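# Return two swapped shelf bins to their color-marked spots

## Task

The two bins on the shelf are in each other's places. Move each one into the shelf slot marked with its own color, centered on that mark, open side facing outward, with its parts still inside. Because the board overhead sits low, tilting a bin may be needed. Each bin must be pushed fully in, past the shelf's front lip. It counts as failed if at the end a bin is still tilted or raised by the gripper, and a bin that stays in place only because the robot is holding it does not count.

## Robot and tools

Robot: one six-joint arm with a parallel gripper. Joints in column order: waist, shoulder, elbow, forearm roll, wrist pitch, wrist roll. The gripper's fingers point along its own +z and open and close along its y. Occasionally a held part is briefly pulled, or a loose object is nudged, by an outside disturbance. Do not let anything fall or be knocked off the table.

Frame: results report end_effector_position (metres) and end_effector_quat_wxyz in the scene frame. Origin is on the table surface below the arm base, +z up, +y to the left when facing along +x. The base may lean relative to the table, and the printed hand position can be off, more so at long reach. end_effector_position is the point between the closed pads; closed fingertips extend about 33 mm past it, fully open about 9 mm. Closing pushes the tips roughly 24 mm farther from the arm, so keep that clearance above surfaces.

Tool execute_actions, argument actions: a list holding at most one item, or empty. Empty list = just read the state. An item with rows (1 to 15 rows) and optional steps (1 to 15, default 15) is a motion; each row is applied for one control step of 1/30 s, and the final row repeats if steps exceed the row count. An item with only steps (up to 300) is a wait, measured from the previous result, and your reply time counts toward it. Optional pictures (true/false) chooses whether camera images come back; by default they do. A refused call sends nothing.

Each row is 9 numbers, each in [-1, 1]: dJ1..dJ6, then gripper position, force_limit, speed. The six joint values are offsets, not poses: they are measured from the joint angles in the most recent result that listed them (before any such result in a scene, and for later calls within the same reply, from the robot's position when the action begins), never from the preceding row. Scale: 1.0 equals 1.983 rad for waist and shoulder, 2.38 rad for elbow, 2.975 rad for forearm roll, wrist pitch and wrist roll. Sending all zeros is not a pause: it pulls the arm back to the reference angles. Stated joint ranges (rad): waist -3.491..3.491, shoulder -3.140..3.140, elbow -1.187..4.328, forearm roll -3.316..3.316, wrist pitch -3.140..3.140, wrist roll -3.927..3.927. Asking for more than 0.010 rad beyond a range end gets the call refused; real ends may differ by up to 0.010 rad, and overshooting requests are clipped there, sometimes with a 'joint sent to its limit' line (possibly about an earlier action). No such line does not prove there is room left.

Gripper values are absolute settings, not offsets. position: +1 fully open (140 mm), about -0.8 pads touch, -1 closes until blocked. force_limit: about 14 N at -1, 60 N at 0, 107 N at +1 (parts up to 40 mm wide). speed: pad gap rate about 30 mm/s at -1, 140 at 0, 250 at +1. To grasp, send position -1 and confirm object_status 2. object_status codes: 0 moving, 1 blocked while opening, 2 blocked while closing, 3 reached target or pads met (thin items may still be held). Stopped fingers hold until position changes by at least 0.01, or the object yields or slips. To squeeze harder while at status 2, raise force_limit and switch position between -1 and -0.98. position_measured is in counts, nonlinear: 3 fully open, 230 pads together.

Motion limits: joint target speed caps of 2.62 (waist, shoulder), 3.14 (elbow), 3.93 (wrist joints) rad/s, 0.5 s ramp from rest, joints coordinated. Targets stay within a lead of the measured angle (0.805, 0.966, 1.21 rad by joint group), and if targets would move the gripper over 70 mm from where it is, they are scaled back. So big moves take several calls. Between calls the arm keeps heading to the last row until it nearly stops or a step is HELD.

Result lines: Joint positions and Joint velocities in column order (rad, rad/s); 'joint command not followed' means the clearance check altered or blocked targets (mount blocks and posts count as part of the arm); HELD marks steps whose row was not fully sent. TORQUE FAULT: contact torque hits a joint load limit (140 N m for waist, shoulder, elbow; 35.2 N m for the three wrist joints; held weight counts), and the arm halts 10 s and drops the rest of the call. FORCE FAULT: same if any external force reaches 150 N; the arm yields. MOTOR HOT warns of heating from holding loads; reaching the limit brakes the arm (OVER-TEMPERATURE FAULT) until cooled. Avoid all stops, drops, slips, slams and hard pushes; move smoothly.

Tool zoom_image: camera (cam_head_left, cam_head_right, cam_high, cam_low, cam_wrist) and region [x0, y0, x1, y1] in pixels of that camera's latest image, top-left origin, at most 504 by 504. Image sizes: the four fixed cameras 896x504, cam_wrist 616x616.

Tool finished_scene: scene (integer 1 or 2) ends the current scene irreversibly and reports whether the task succeeded; the next scene's task arrives in that result. Only call it once the bins rest correctly with the gripper released and clear. Ending a reply without any tool call ends everything.

Each tool is called after "Call:" as a command line: name --argument value for each argument, lists and objects as JSON in quotes; but a table of rows of numbers goes row by row, as --pt "numbers of a row", without its own name.

## Session

Call:
execute_actions --actions '[]'

Scene clock: 0.00 s of 14400.00 s.
end_effector_position=(+0.0481, -0.2202, +0.1459) position_measured=3 object_status=3 end_effector_quat_wxyz=(-0.166, +0.406, +0.769, +0.466)
Joint positions: [-1.023  1.526  0.489 -1.083 -1.813 -0.392]
Joint velocities: [ 0.    -0.    -0.     0.001 -0.001  0.001]

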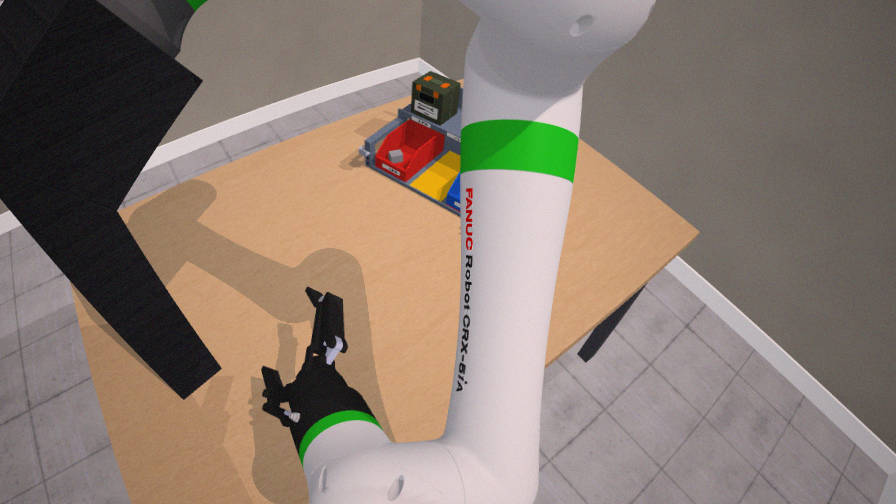

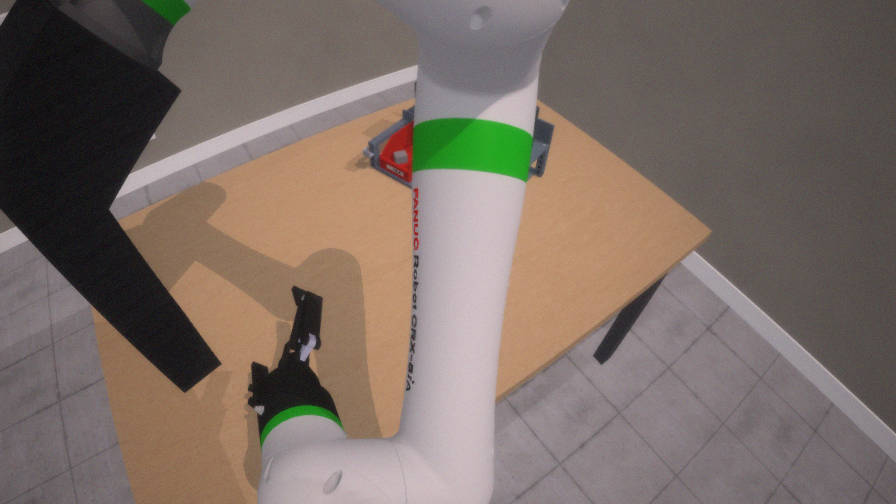

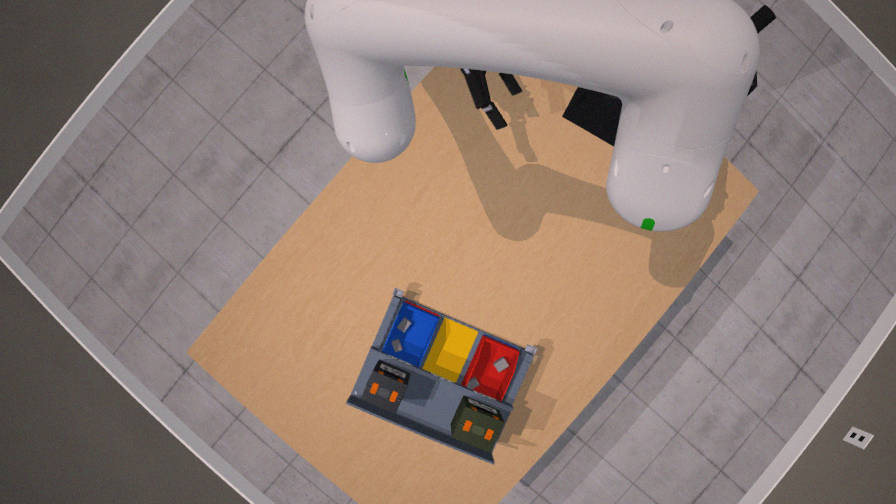

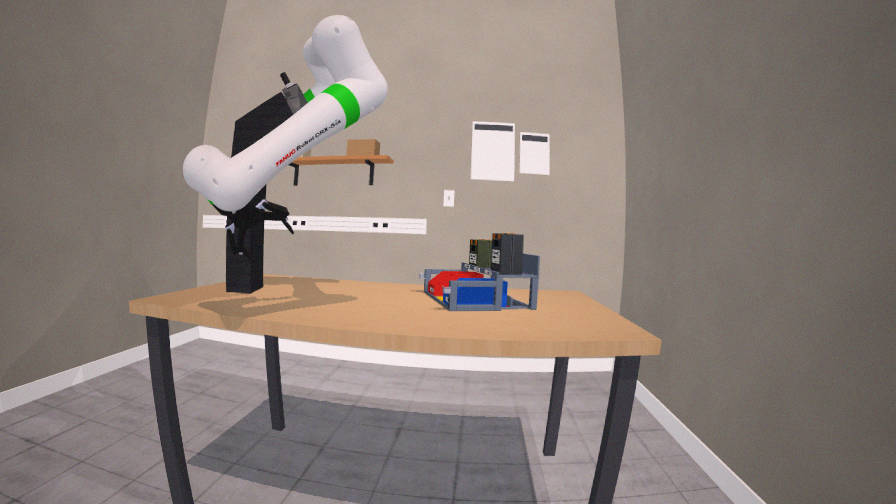

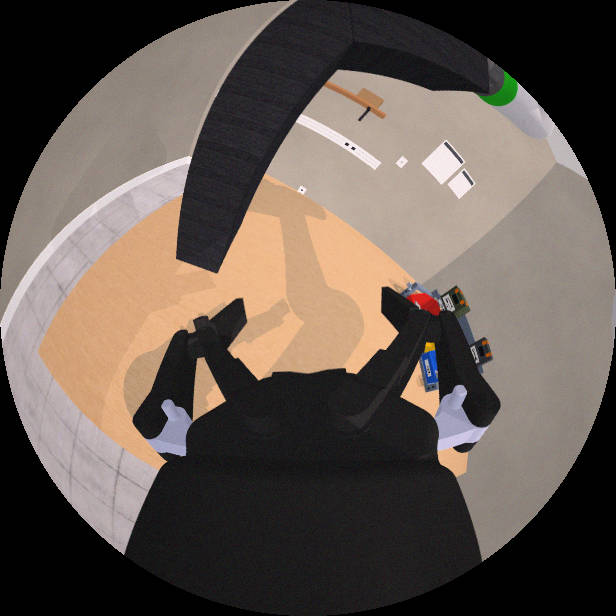

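Call:
zoom_image --camera "cam_high" --region '[330, 270, 570, 470]'

Call:
zoom_image --camera "cam_low" --region '[400, 220, 560, 320]'

Call:
zoom_image --camera "cam_head_left" --region '[340, 60, 500, 220]'

Region (330, 270, 570, 470) of cam_high's 896x504 image, scaled by 2.100, with more detail than that image has.

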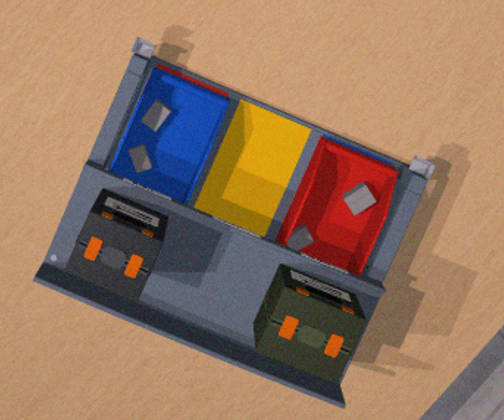

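Region (400, 220, 560, 320) of cam_low's 896x504 image, scaled by 3.150, with more detail than that image has; it fills the top 315 rows of this view, and the rest is white.

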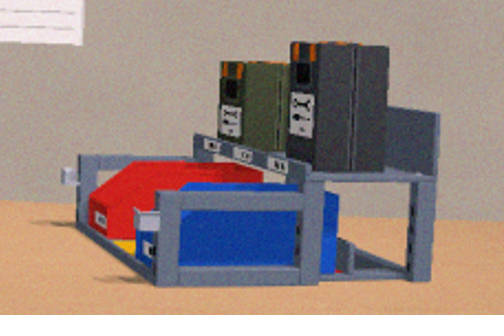

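Region (340, 60, 500, 220) of cam_head_left's 896x504 image, scaled by 3.150, with more detail than that image has.

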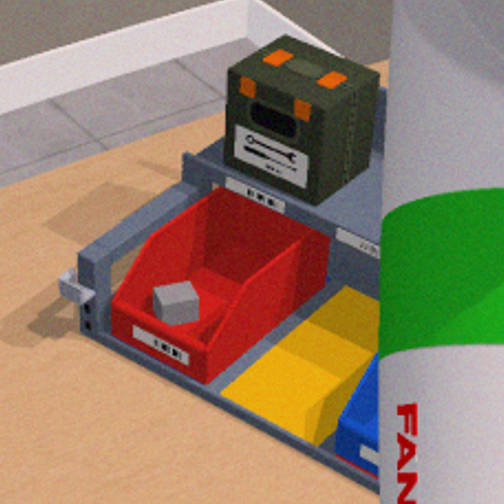

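Call:
execute_actions --actions '[{"rows":[[0,-0.4,0,0,0,0,0.2,0,0]],"steps":15}]' --pictures false

Call:
execute_actions --actions '[{"steps":25}]' --pictures false

Scene clock: 9.63 s of 14400.00 s.
end_effector_position=(+0.1957, -0.2927, +0.1783) position_measured=102 object_status=0 end_effector_quat_wxyz=(-0.137, +0.285, +0.850, +0.422)
Joint positions: [-1.023  1.216  0.489 -1.083 -1.813 -0.392]
Joint velocities: [ 0.    -0.793  0.    -0.    -0.     0.   ]
Steps of this call (steps 1 to 90: nothing new was sent; then 6.13 s passed at rest; steps 91 to 105: all 15 steps of this action). Readings (joint positions | what the end effector reports):
91: [-1.023 1.526 0.489 -1.083 -1.813 -0.392] | position_measured=3 object_status=0
92: [-1.023 1.524 0.489 -1.083 -1.813 -0.392] | position_measured=5 object_status=0
94: [-1.023 1.503 0.489 -1.083 -1.813 -0.392] | position_measured=20 object_status=0
98: [-1.023 1.403 0.489 -1.083 -1.813 -0.392] | position_measured=51 object_status=0
105: the state above

Scene clock: 10.47 s of 14400.00 s.
end_effector_position=(+0.4314, -0.3202, +0.2855) position_measured=104 object_status=3 end_effector_quat_wxyz=(-0.085, +0.083, +0.935, +0.334)
Joint positions: [-1.023  0.733  0.489 -1.083 -1.813 -0.392]
Joint velocities: [ 0.001 -0.    -0.     0.001  0.     0.   ]
Steps of this call (steps 1 to 25: the robot went on to your last target). Readings (joint positions | what the end effector reports):
1: [-1.023 1.190 0.489 -1.083 -1.813 -0.392] | position_measured=104 object_status=0
2: [-1.023 1.163 0.489 -1.083 -1.813 -0.392] | position_measured=104 object_status=0
4: [-1.023 1.109 0.489 -1.083 -1.813 -0.392] | position_measured=104 object_status=0
8: [-1.023 1.002 0.489 -1.083 -1.813 -0.392] | position_measured=104 object_status=3
25: the state above

Call:
execute_actions --actions '[{"rows":[[0.5885,-0.46,-0.3689,0.357,0.4857,0.1637,0.2,0,0]],"steps":15}]' --pictures false

Call:
execute_actions --actions '[{"steps":60}]'

Scene clock: 11.37 s of 14400.00 s.
end_effector_position=(+0.4200, -0.2629, +0.2207) position_measured=104 object_status=3 end_effector_quat_wxyz=(-0.225, -0.306, +0.916, +0.131)
Joint positions: [-0.555  0.287  0.041 -0.54  -1.128 -0.144]
Joint velocities: [ 1.186 -0.904 -0.818  0.986  1.472  0.45 ]
Steps of this call (steps 1 to 12: the robot went on to your last target; steps 13 to 27: all 15 steps of this action). Readings (joint positions | what the end effector reports):
13: [-1.023 0.733 0.489 -1.083 -1.813 -0.392] | position_measured=104 object_status=3
14: [-1.021 0.730 0.487 -1.080 -1.810 -0.391] | position_measured=104 object_status=3
16: [-1.000 0.710 0.464 -1.052 -1.778 -0.378] | position_measured=104 object_status=3
20: [-0.889 0.598 0.344 -0.907 -1.612 -0.311] | position_measured=104 object_status=3
27: the state above

Scene clock: 13.37 s of 14400.00 s.
end_effector_position=(+0.6187, +0.0006, +0.1988) position_measured=104 object_status=3 end_effector_quat_wxyz=(+0.000, +0.801, -0.598, -0.000)
Joint positions: [ 0.144 -0.179 -0.389 -0.021 -0.368  0.095]
Joint velocities: [ 0.001 -0.     0.    -0.001  0.    -0.001]
Steps of this call (steps 1 to 45: the robot went on to your last target; steps 46 to 60: nothing new was sent). Readings (joint positions | what the end effector reports):
1: [-0.516 0.259 0.015 -0.509 -1.082 -0.129] | position_measured=104 object_status=3
2: [-0.479 0.235 -0.007 -0.482 -1.042 -0.117] | position_measured=104 object_status=3
4: [-0.408 0.188 -0.050 -0.430 -0.966 -0.093] | position_measured=104 object_status=3
8: [-0.278 0.101 -0.130 -0.334 -0.825 -0.049] | position_measured=104 object_status=3
60: the state above
The arm was judged still, so your last target was given up. Only a new action makes it travel on or press farther. Fingers that are still opening or closing keep moving.

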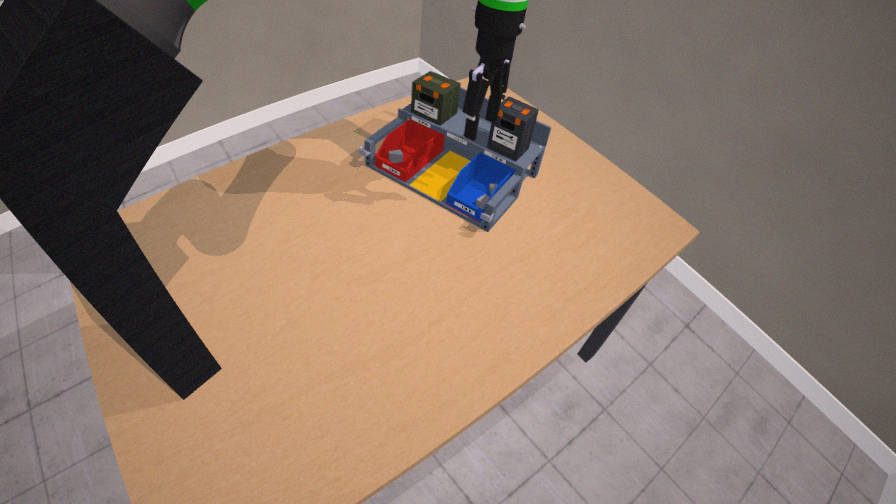

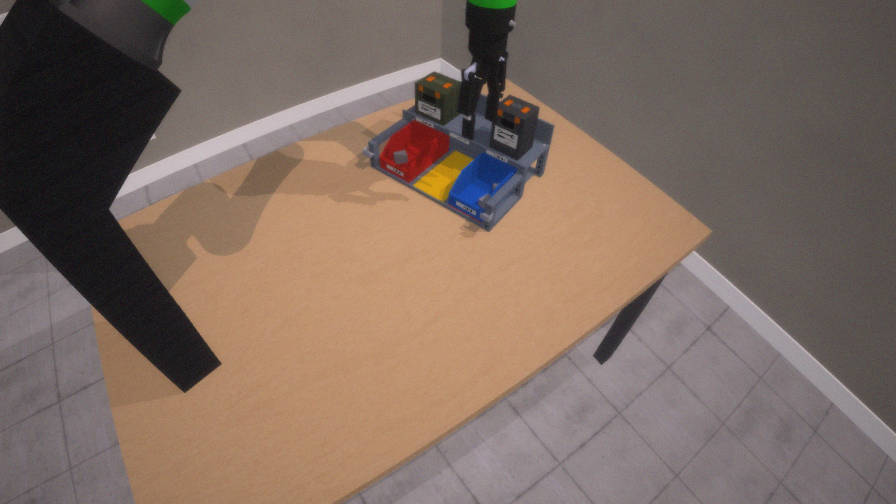

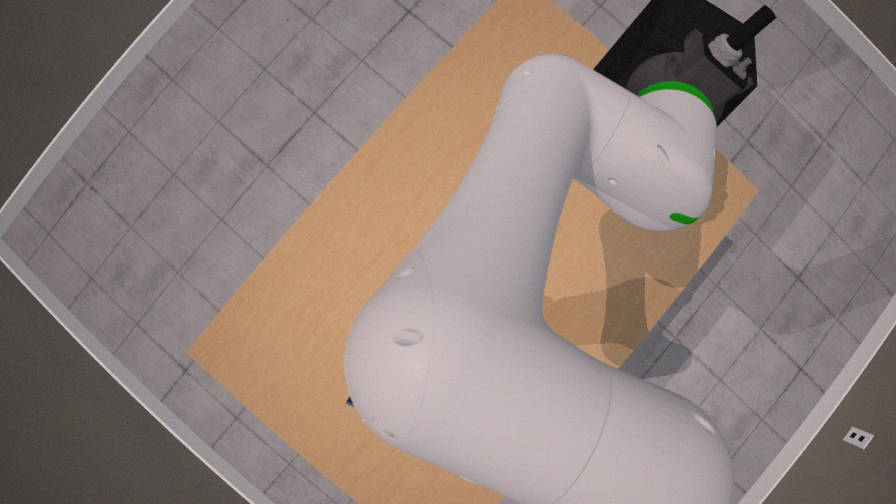

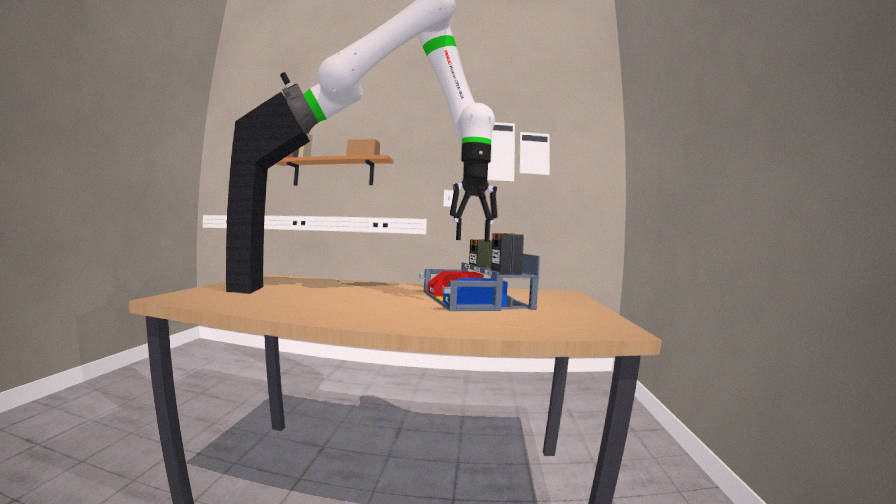

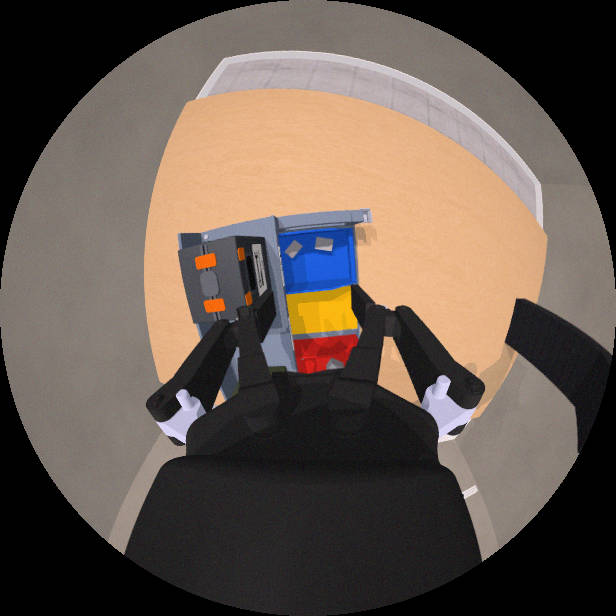

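Call:
execute_actions --actions '[{"rows":[[0,-0.03,-0.09,0,0,0,0.2,0,0]],"steps":15}]' --pictures false

Call:
execute_actions --actions '[{"steps":10}]' --pictures false

Scene clock: 20.47 s of 14400.00 s.
end_effector_position=(+0.4859, -0.0280, +0.2017) position_measured=104 object_status=3 end_effector_quat_wxyz=(+0.059, +0.799, -0.597, -0.051)
Joint positions: [ 0.144 -0.239 -0.603 -0.02  -0.368  0.095]
Joint velocities: [-0.     0.    -0.    -0.001  0.001 -0.001]
Steps of this call (steps 1 to 90: nothing new was sent; then 3.60 s passed at rest; steps 91 to 105: all 15 steps of this action). Readings (joint positions | what the end effector reports):
91: [0.144 -0.179 -0.389 -0.021 -0.368 0.095] | position_measured=104 object_status=3
92: [0.144 -0.180 -0.391 -0.020 -0.368 0.095] | position_measured=104 object_status=3
94: [0.144 -0.187 -0.416 -0.020 -0.368 0.095] | position_measured=104 object_status=3
98: [0.144 -0.215 -0.518 -0.020 -0.368 0.095] | position_measured=104 object_status=3
105: the state above

Scene clock: 20.80 s of 14400.00 s.
end_effector_position=(+0.4858, -0.0280, +0.2017) position_measured=104 object_status=3 end_effector_quat_wxyz=(+0.059, +0.799, -0.597, -0.051)
Joint positions: [ 0.144 -0.239 -0.603 -0.021 -0.368  0.095]
Joint velocities: [-0.001  0.    -0.    -0.    -0.     0.   ]
Steps of this call (steps 1 to 10: the robot went on to your last target). Readings (joint positions | what the end effector reports):
1: [0.144 -0.239 -0.603 -0.020 -0.368 0.095] | position_measured=104 object_status=3
2: [0.144 -0.239 -0.603 -0.020 -0.368 0.095] | position_measured=104 object_status=3
4: [0.144 -0.239 -0.603 -0.020 -0.368 0.095] | position_measured=104 object_status=3
8: [0.144 -0.239 -0.603 -0.021 -0.368 0.095] | position_measured=104 object_status=3
10: the state above

Call:
execute_actions --actions '[{"rows":[[-0.124,0.11,0.13,-0.17,-0.104,0.206,-0.2,0,0]],"steps":15}]' --pictures false

Call:
execute_actions --actions '[{"steps":10}]' --pictures false

Scene clock: 24.63 s of 14400.00 s.
end_effector_position=(+0.4693, -0.0529, +0.1720) position_measured=154 object_status=3 end_effector_quat_wxyz=(+0.053, +0.790, -0.595, -0.136)
Joint positions: [-0.086 -0.035 -0.314 -0.493 -0.657  0.667]
Joint velocities: [-0.31   0.275  0.39  -0.633 -0.388  0.767]
Steps of this call (steps 1 to 15: the robot went on to your last target; steps 16 to 90: nothing new was sent; then 0.33 s passed at rest; steps 91 to 105: all 15 steps of this action). Readings (joint positions | what the end effector reports):
91: [0.144 -0.239 -0.603 -0.021 -0.368 0.095] | position_measured=104 object_status=0
92: [0.142 -0.238 -0.602 -0.023 -0.370 0.098] | position_measured=106 object_status=0
94: [0.130 -0.227 -0.586 -0.049 -0.386 0.130] | position_measured=121 object_status=0
98: [0.063 -0.167 -0.501 -0.187 -0.470 0.297] | position_measured=151 object_status=0
105: the state above

Scene clock: 24.97 s of 14400.00 s.
end_effector_position=(+0.4706, -0.0516, +0.1696) position_measured=154 object_status=3 end_effector_quat_wxyz=(+0.046, +0.791, -0.594, -0.142)
Joint positions: [-0.102 -0.021 -0.294 -0.526 -0.678  0.708]
Joint velocities: [ 0.     0.     0.    -0.     0.001  0.001]
Steps of this call (steps 1 to 10: the robot went on to your last target). Readings (joint positions | what the end effector reports):
1: [-0.095 -0.027 -0.303 -0.511 -0.668 0.689] | position_measured=154 object_status=3
2: [-0.100 -0.023 -0.296 -0.522 -0.675 0.702] | position_measured=154 object_status=3
4: [-0.102 -0.021 -0.294 -0.526 -0.678 0.707] | position_measured=154 object_status=3
8: [-0.102 -0.021 -0.294 -0.526 -0.678 0.708] | position_measured=154 object_status=3
10: the state above

Call:
execute_actions --actions '[{"rows":[[-0.124,0.137,0.1307,-0.171,-0.104,0.2057,-0.2,0,0]],"steps":15}]' --pictures false

Call:
execute_actions --actions '[{"steps":10}]'

Scene clock: 25.77 s of 14400.00 s.
end_effector_position=(+0.5239, -0.0323, +0.1211) position_measured=154 object_status=3 end_effector_quat_wxyz=(-0.109, +0.799, -0.563, -0.181)
Joint positions: [-0.332  0.233 -0.003 -1.002 -0.967  1.279]
Joint velocities: [-0.31   0.341  0.391 -0.636 -0.386  0.765]
Steps of this call (steps 1 to 9: the robot went on to your last target; steps 10 to 24: all 15 steps of this action). Readings (joint positions | what the end effector reports):
10: [-0.102 -0.021 -0.293 -0.526 -0.678 0.708] | position_measured=154 object_status=3
11: [-0.103 -0.019 -0.292 -0.529 -0.680 0.711] | position_measured=154 object_status=3
13: [-0.116 -0.005 -0.276 -0.555 -0.696 0.743] | position_measured=154 object_status=3
17: [-0.183 0.069 -0.191 -0.694 -0.780 0.909] | position_measured=154 object_status=3
24: the state above

Scene clock: 26.10 s of 14400.00 s.
end_effector_position=(+0.5314, -0.0318, +0.1185) position_measured=154 object_status=3 end_effector_quat_wxyz=(-0.124, +0.800, -0.559, -0.178)
Joint positions: [-0.348  0.251  0.017 -1.035 -0.987  1.32 ]
Joint velocities: [ 0.001  0.     0.    -0.001 -0.001  0.001]
Steps of this call (steps 1 to 10: the robot went on to your last target). Readings (joint positions | what the end effector reports):
1: [-0.341 0.243 0.008 -1.020 -0.978 1.301] | position_measured=154 object_status=3
2: [-0.346 0.248 0.015 -1.030 -0.984 1.314] | position_measured=154 object_status=3
4: [-0.348 0.251 0.017 -1.035 -0.987 1.319] | position_measured=154 object_status=3
8: [-0.348 0.251 0.017 -1.035 -0.987 1.320] | position_measured=154 object_status=3
10: the state above

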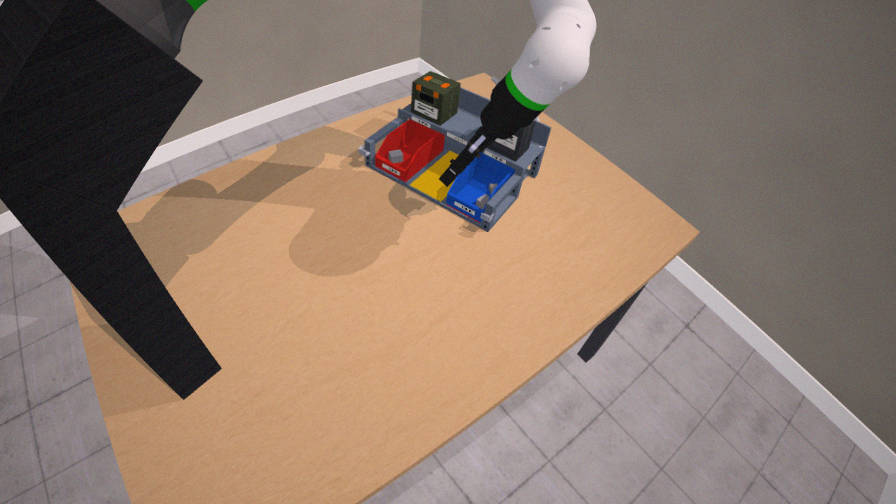

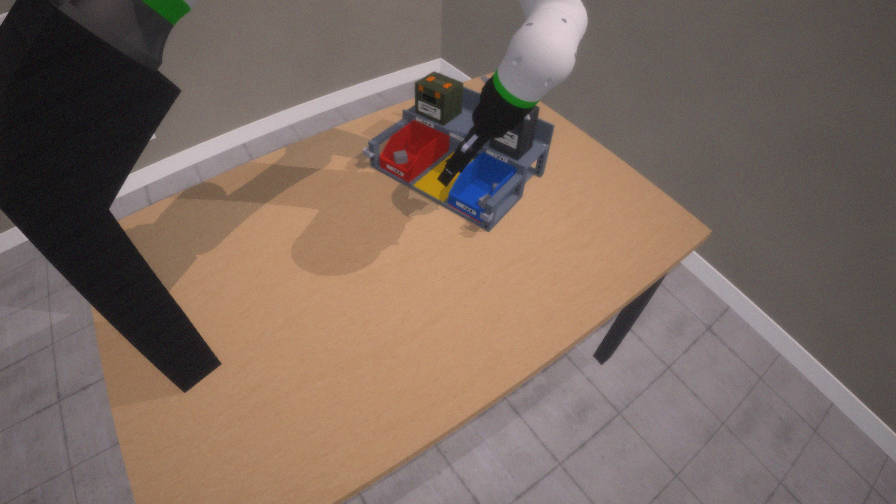

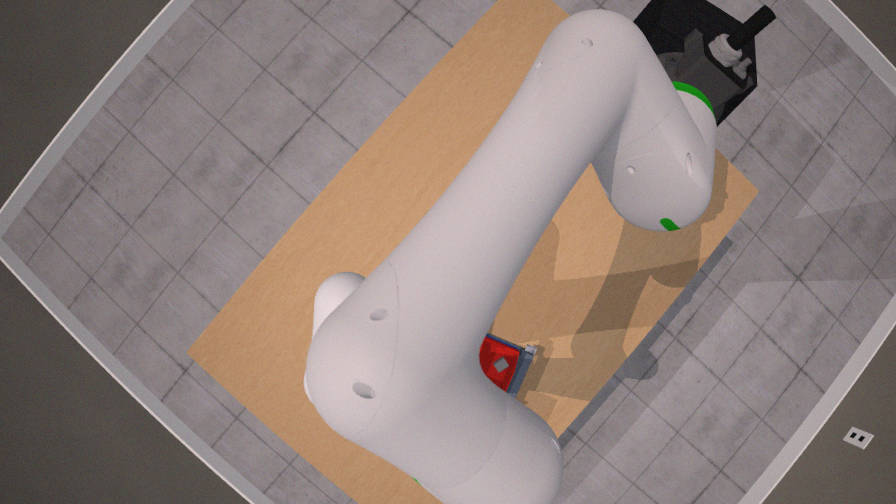

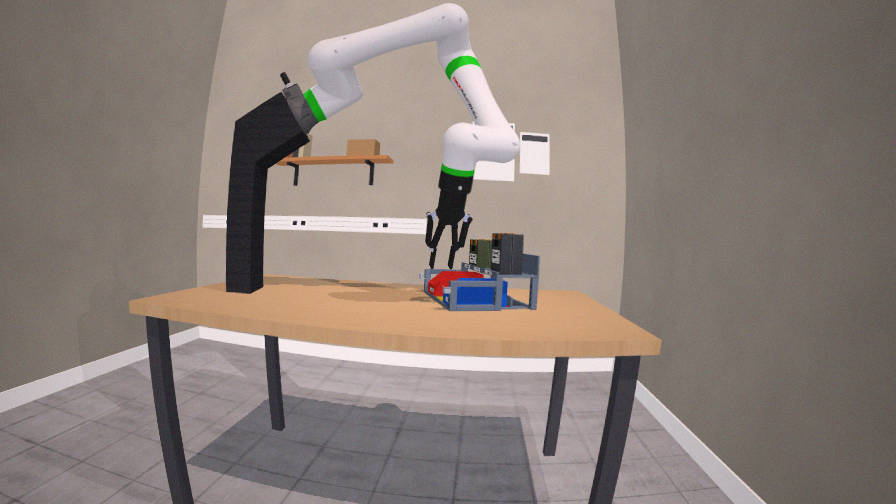

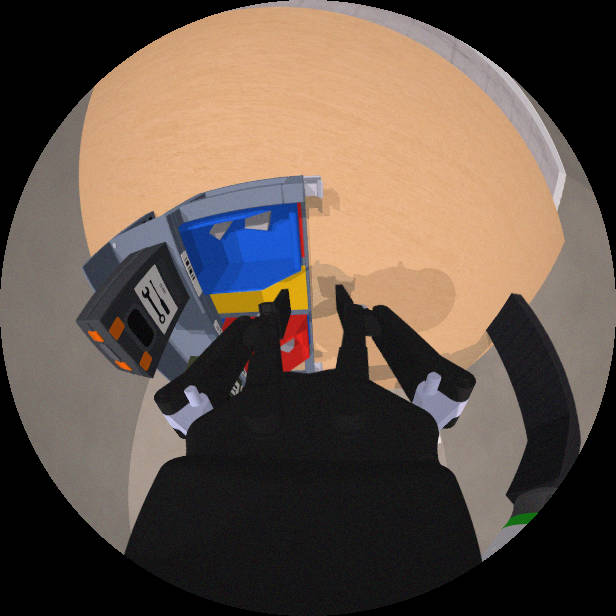

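Call:
zoom_image --camera "cam_wrist" --region '[170, 160, 400, 390]'

Call:
zoom_image --camera "cam_head_left" --region '[350, 100, 550, 240]'

Call:
zoom_image --camera "cam_low" --region '[410, 230, 550, 320]'

Region (170, 160, 400, 390) of cam_wrist's 616x616 image, scaled by 2.191, with more detail than that image has.

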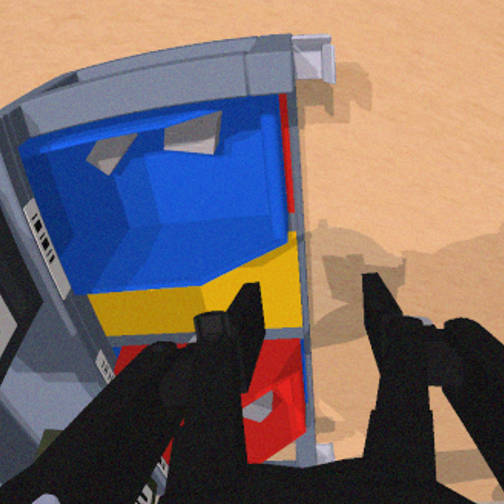

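Region (350, 100, 550, 240) of cam_head_left's 896x504 image, scaled by 2.520, with more detail than that image has; it fills the top 353 rows of this view, and the rest is white.

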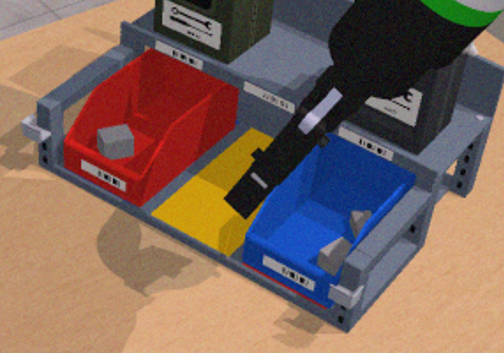

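Region (410, 230, 550, 320) of cam_low's 896x504 image, scaled by 3.600, with more detail than that image has; it fills the top 324 rows of this view, and the rest is white.

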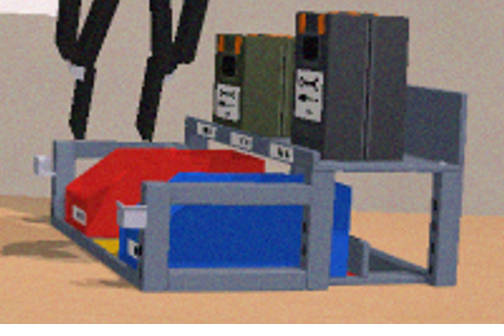

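Call:
execute_actions --actions '[{"rows":[[-0.0069,0.0596,0.0613,0.0048,-0.0086,-0.0069,-0.3,0,0]],"steps":15}]'

Call:
zoom_image --camera "cam_head_left" --region '[350, 100, 550, 240]'

Call:
zoom_image --camera "cam_wrist" --region '[170, 160, 400, 390]'

Scene clock: 31.57 s of 14400.00 s.
end_effector_position=(+0.5575, -0.0593, +0.0831) position_measured=167 object_status=3 end_effector_quat_wxyz=(-0.124, +0.800, -0.559, -0.178)
Joint positions: [-0.362  0.369  0.163 -1.021 -1.013  1.299]
Joint velocities: [-0.     0.002  0.     0.     0.001  0.   ]
Steps of this call (steps 1 to 30: the robot went on to your last target; steps 31 to 90: nothing new was sent; then 1.97 s passed at rest; steps 91 to 105: all 15 steps of this action). Readings (joint positions | what the end effector reports):
91: [-0.348 0.251 0.018 -1.035 -0.987 1.320] | position_measured=154 object_status=0
92: [-0.348 0.253 0.020 -1.035 -0.988 1.320] | position_measured=156 object_status=0
94: [-0.351 0.273 0.045 -1.033 -0.992 1.316] | position_measured=167 object_status=0
98: [-0.360 0.353 0.143 -1.023 -1.009 1.302] | position_measured=167 object_status=0
105: the state above

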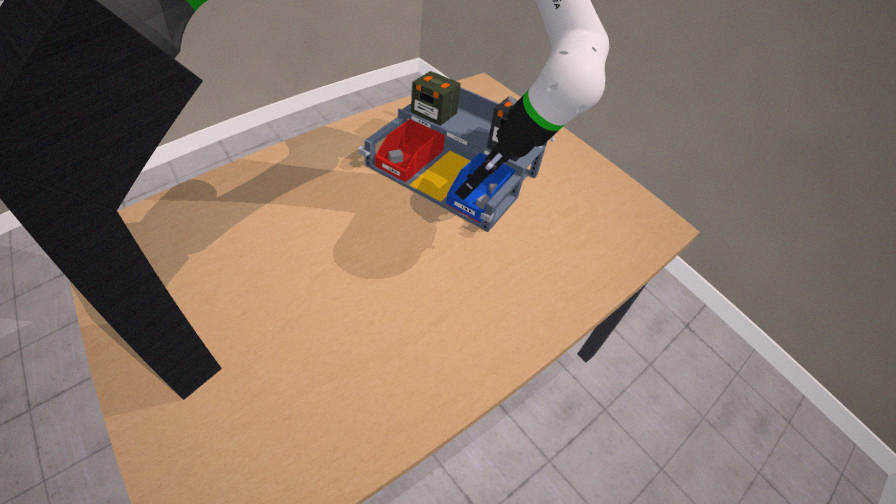

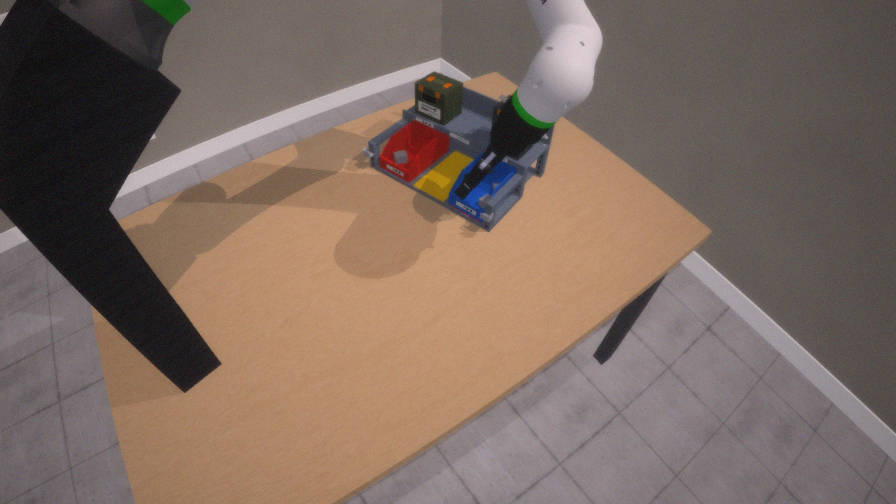

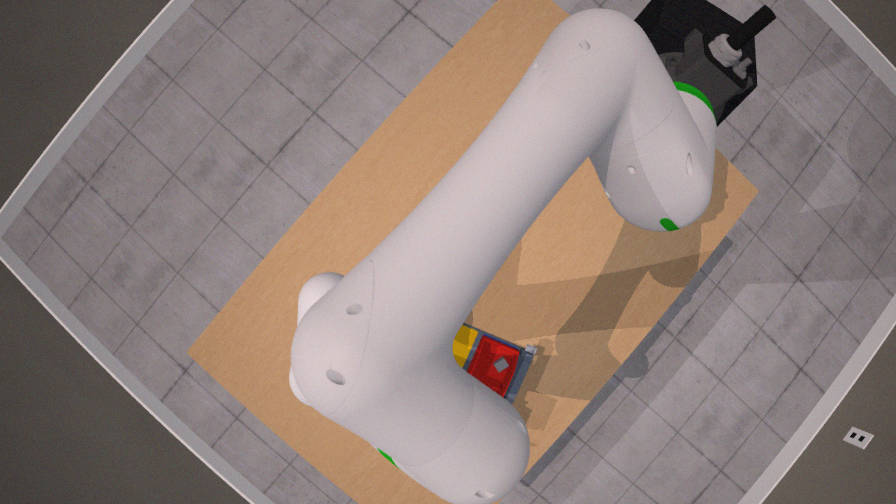

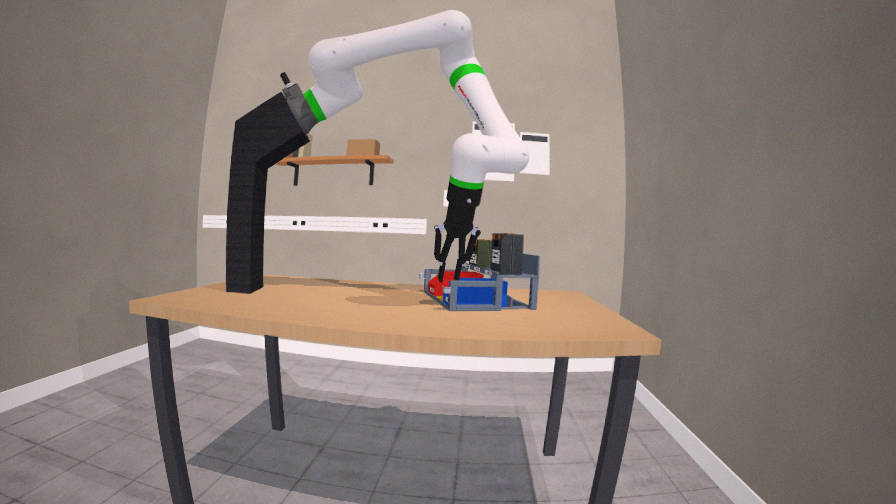

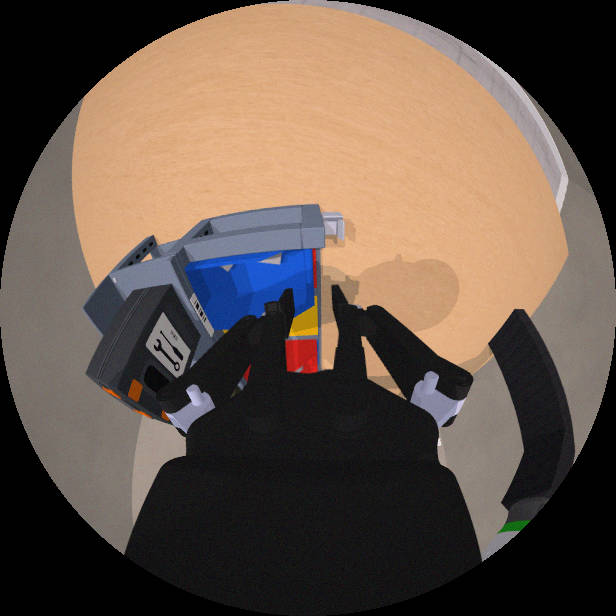

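Region (350, 100, 550, 240) of cam_head_left's 896x504 image, scaled by 2.520, with more detail than that image has; it fills the top 353 rows of this view, and the rest is white.

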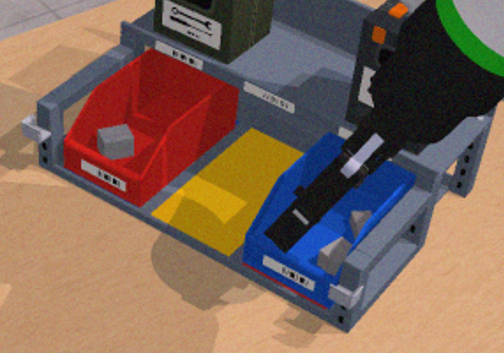

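Region (170, 160, 400, 390) of cam_wrist's 616x616 image, scaled by 2.191, with more detail than that image has.

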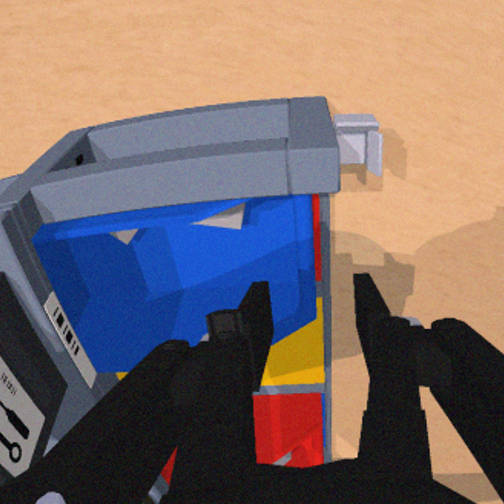

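Call:
execute_actions --actions '[{"rows":[[0.0047,0.0355,0.024,-0.0022,0.0049,0.0027,-0.3,0.6,-0.5]],"steps":12}]' --pictures false

Call:
execute_actions --actions '[{"rows":[[0,0,0,0,0,0,-1,0.6,-0.5]],"steps":15}]'

Call:
zoom_image --camera "cam_head_left" --region '[400, 120, 550, 240]'

Call:
zoom_image --camera "cam_low" --region '[410, 230, 550, 320]'

Scene clock: 33.13 s of 14400.00 s.
end_effector_position=(+0.5580, -0.0660, +0.0536) position_measured=167 object_status=3 end_effector_quat_wxyz=(-0.124, +0.800, -0.559, -0.178)
Joint positions: [-0.352  0.439  0.22  -1.027 -0.998  1.307]
Joint velocities: [ 0.001  0.    -0.    -0.    -0.    -0.001]
Steps of this call (steps 1 to 15: the robot went on to your last target; steps 16 to 35: nothing new was sent; steps 36 to 47: all 12 steps of this action). Readings (joint positions | what the end effector reports):
36: [-0.362 0.369 0.163 -1.021 -1.013 1.299] | position_measured=167 object_status=3
37: [-0.362 0.371 0.165 -1.021 -1.013 1.299] | position_measured=167 object_status=3
39: [-0.359 0.392 0.182 -1.022 -1.008 1.301] | position_measured=167 object_status=3
43: [-0.352 0.439 0.220 -1.027 -0.998 1.307] | position_measured=167 object_status=3
47: the state above

Scene clock: 33.63 s of 14400.00 s.
end_effector_position=(+0.5580, -0.0660, +0.0536) position_measured=228 object_status=0 end_effector_quat_wxyz=(-0.124, +0.800, -0.559, -0.178)
Joint positions: [-0.352  0.439  0.22  -1.027 -0.998  1.307]
Joint velocities: [ 0.001 -0.     0.     0.    -0.002  0.001]
Steps of this call (steps 1 to 15: all 15 steps of this action). Readings (joint positions | what the end effector reports):
1: [-0.352 0.439 0.220 -1.027 -0.998 1.307] | position_measured=167 object_status=0
2: [-0.352 0.439 0.220 -1.027 -0.998 1.307] | position_measured=168 object_status=0
4: [-0.352 0.439 0.220 -1.027 -0.998 1.307] | position_measured=177 object_status=0
8: [-0.352 0.439 0.220 -1.027 -0.998 1.307] | position_measured=196 object_status=0
15: the state above

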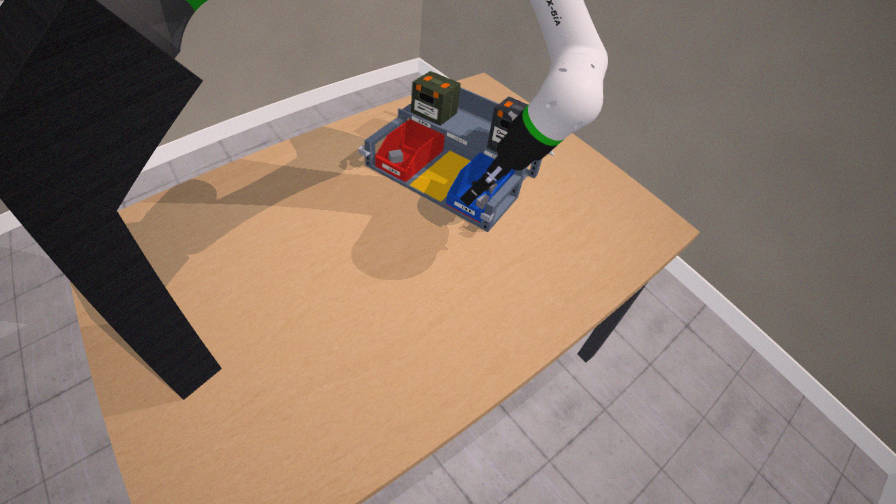

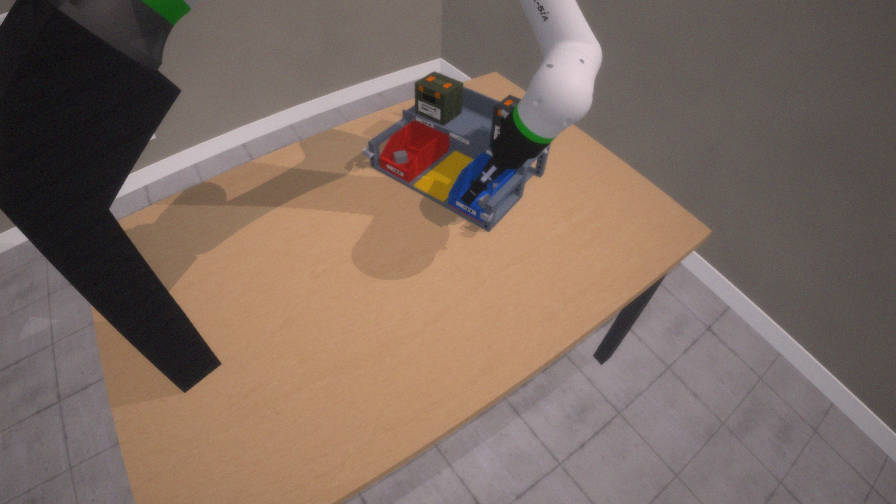

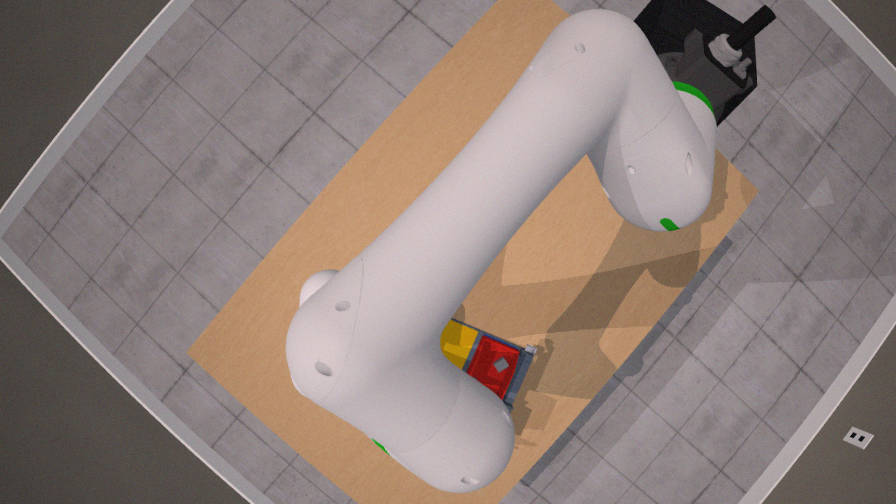

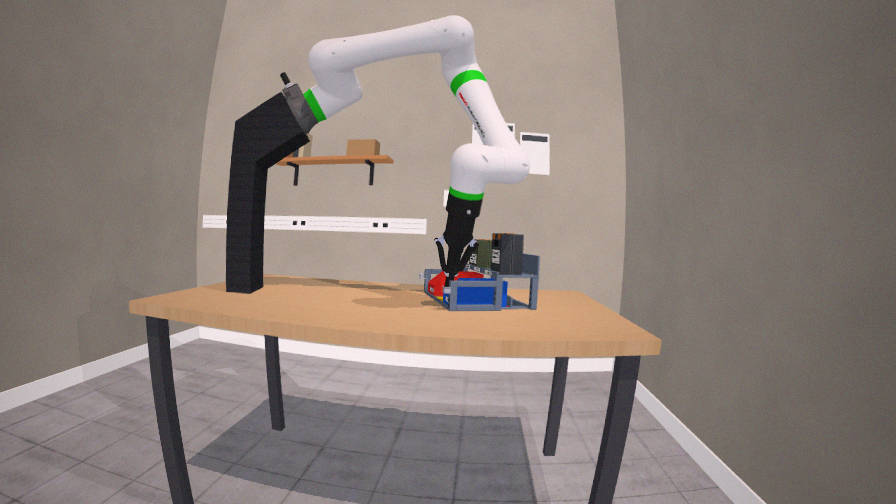

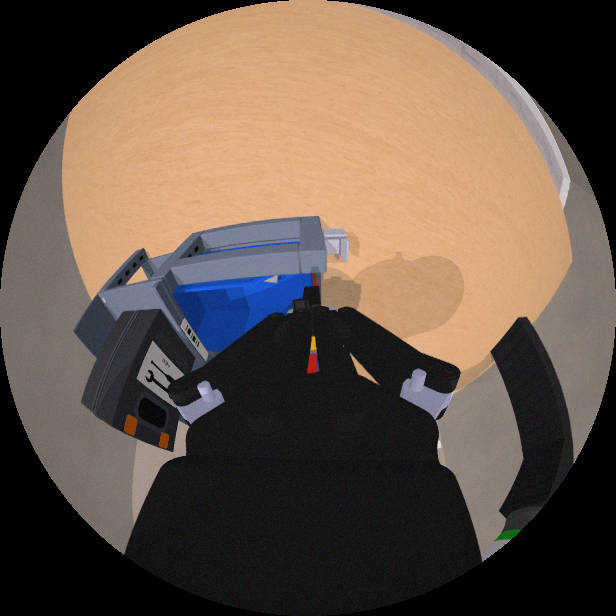

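Region (400, 120, 550, 240) of cam_head_left's 896x504 image, scaled by 3.360, with more detail than that image has; it fills the top 403 rows of this view, and the rest is white.

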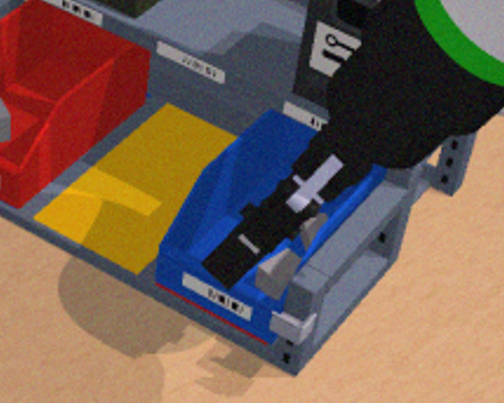

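Region (410, 230, 550, 320) of cam_low's 896x504 image, scaled by 3.600, with more detail than that image has; it fills the top 324 rows of this view, and the rest is white.

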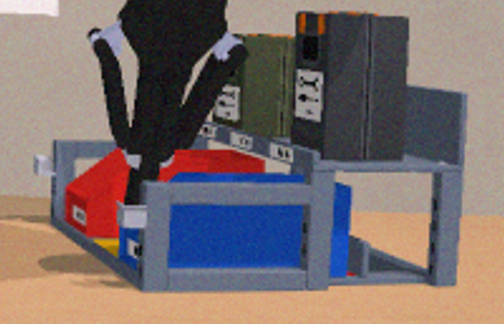

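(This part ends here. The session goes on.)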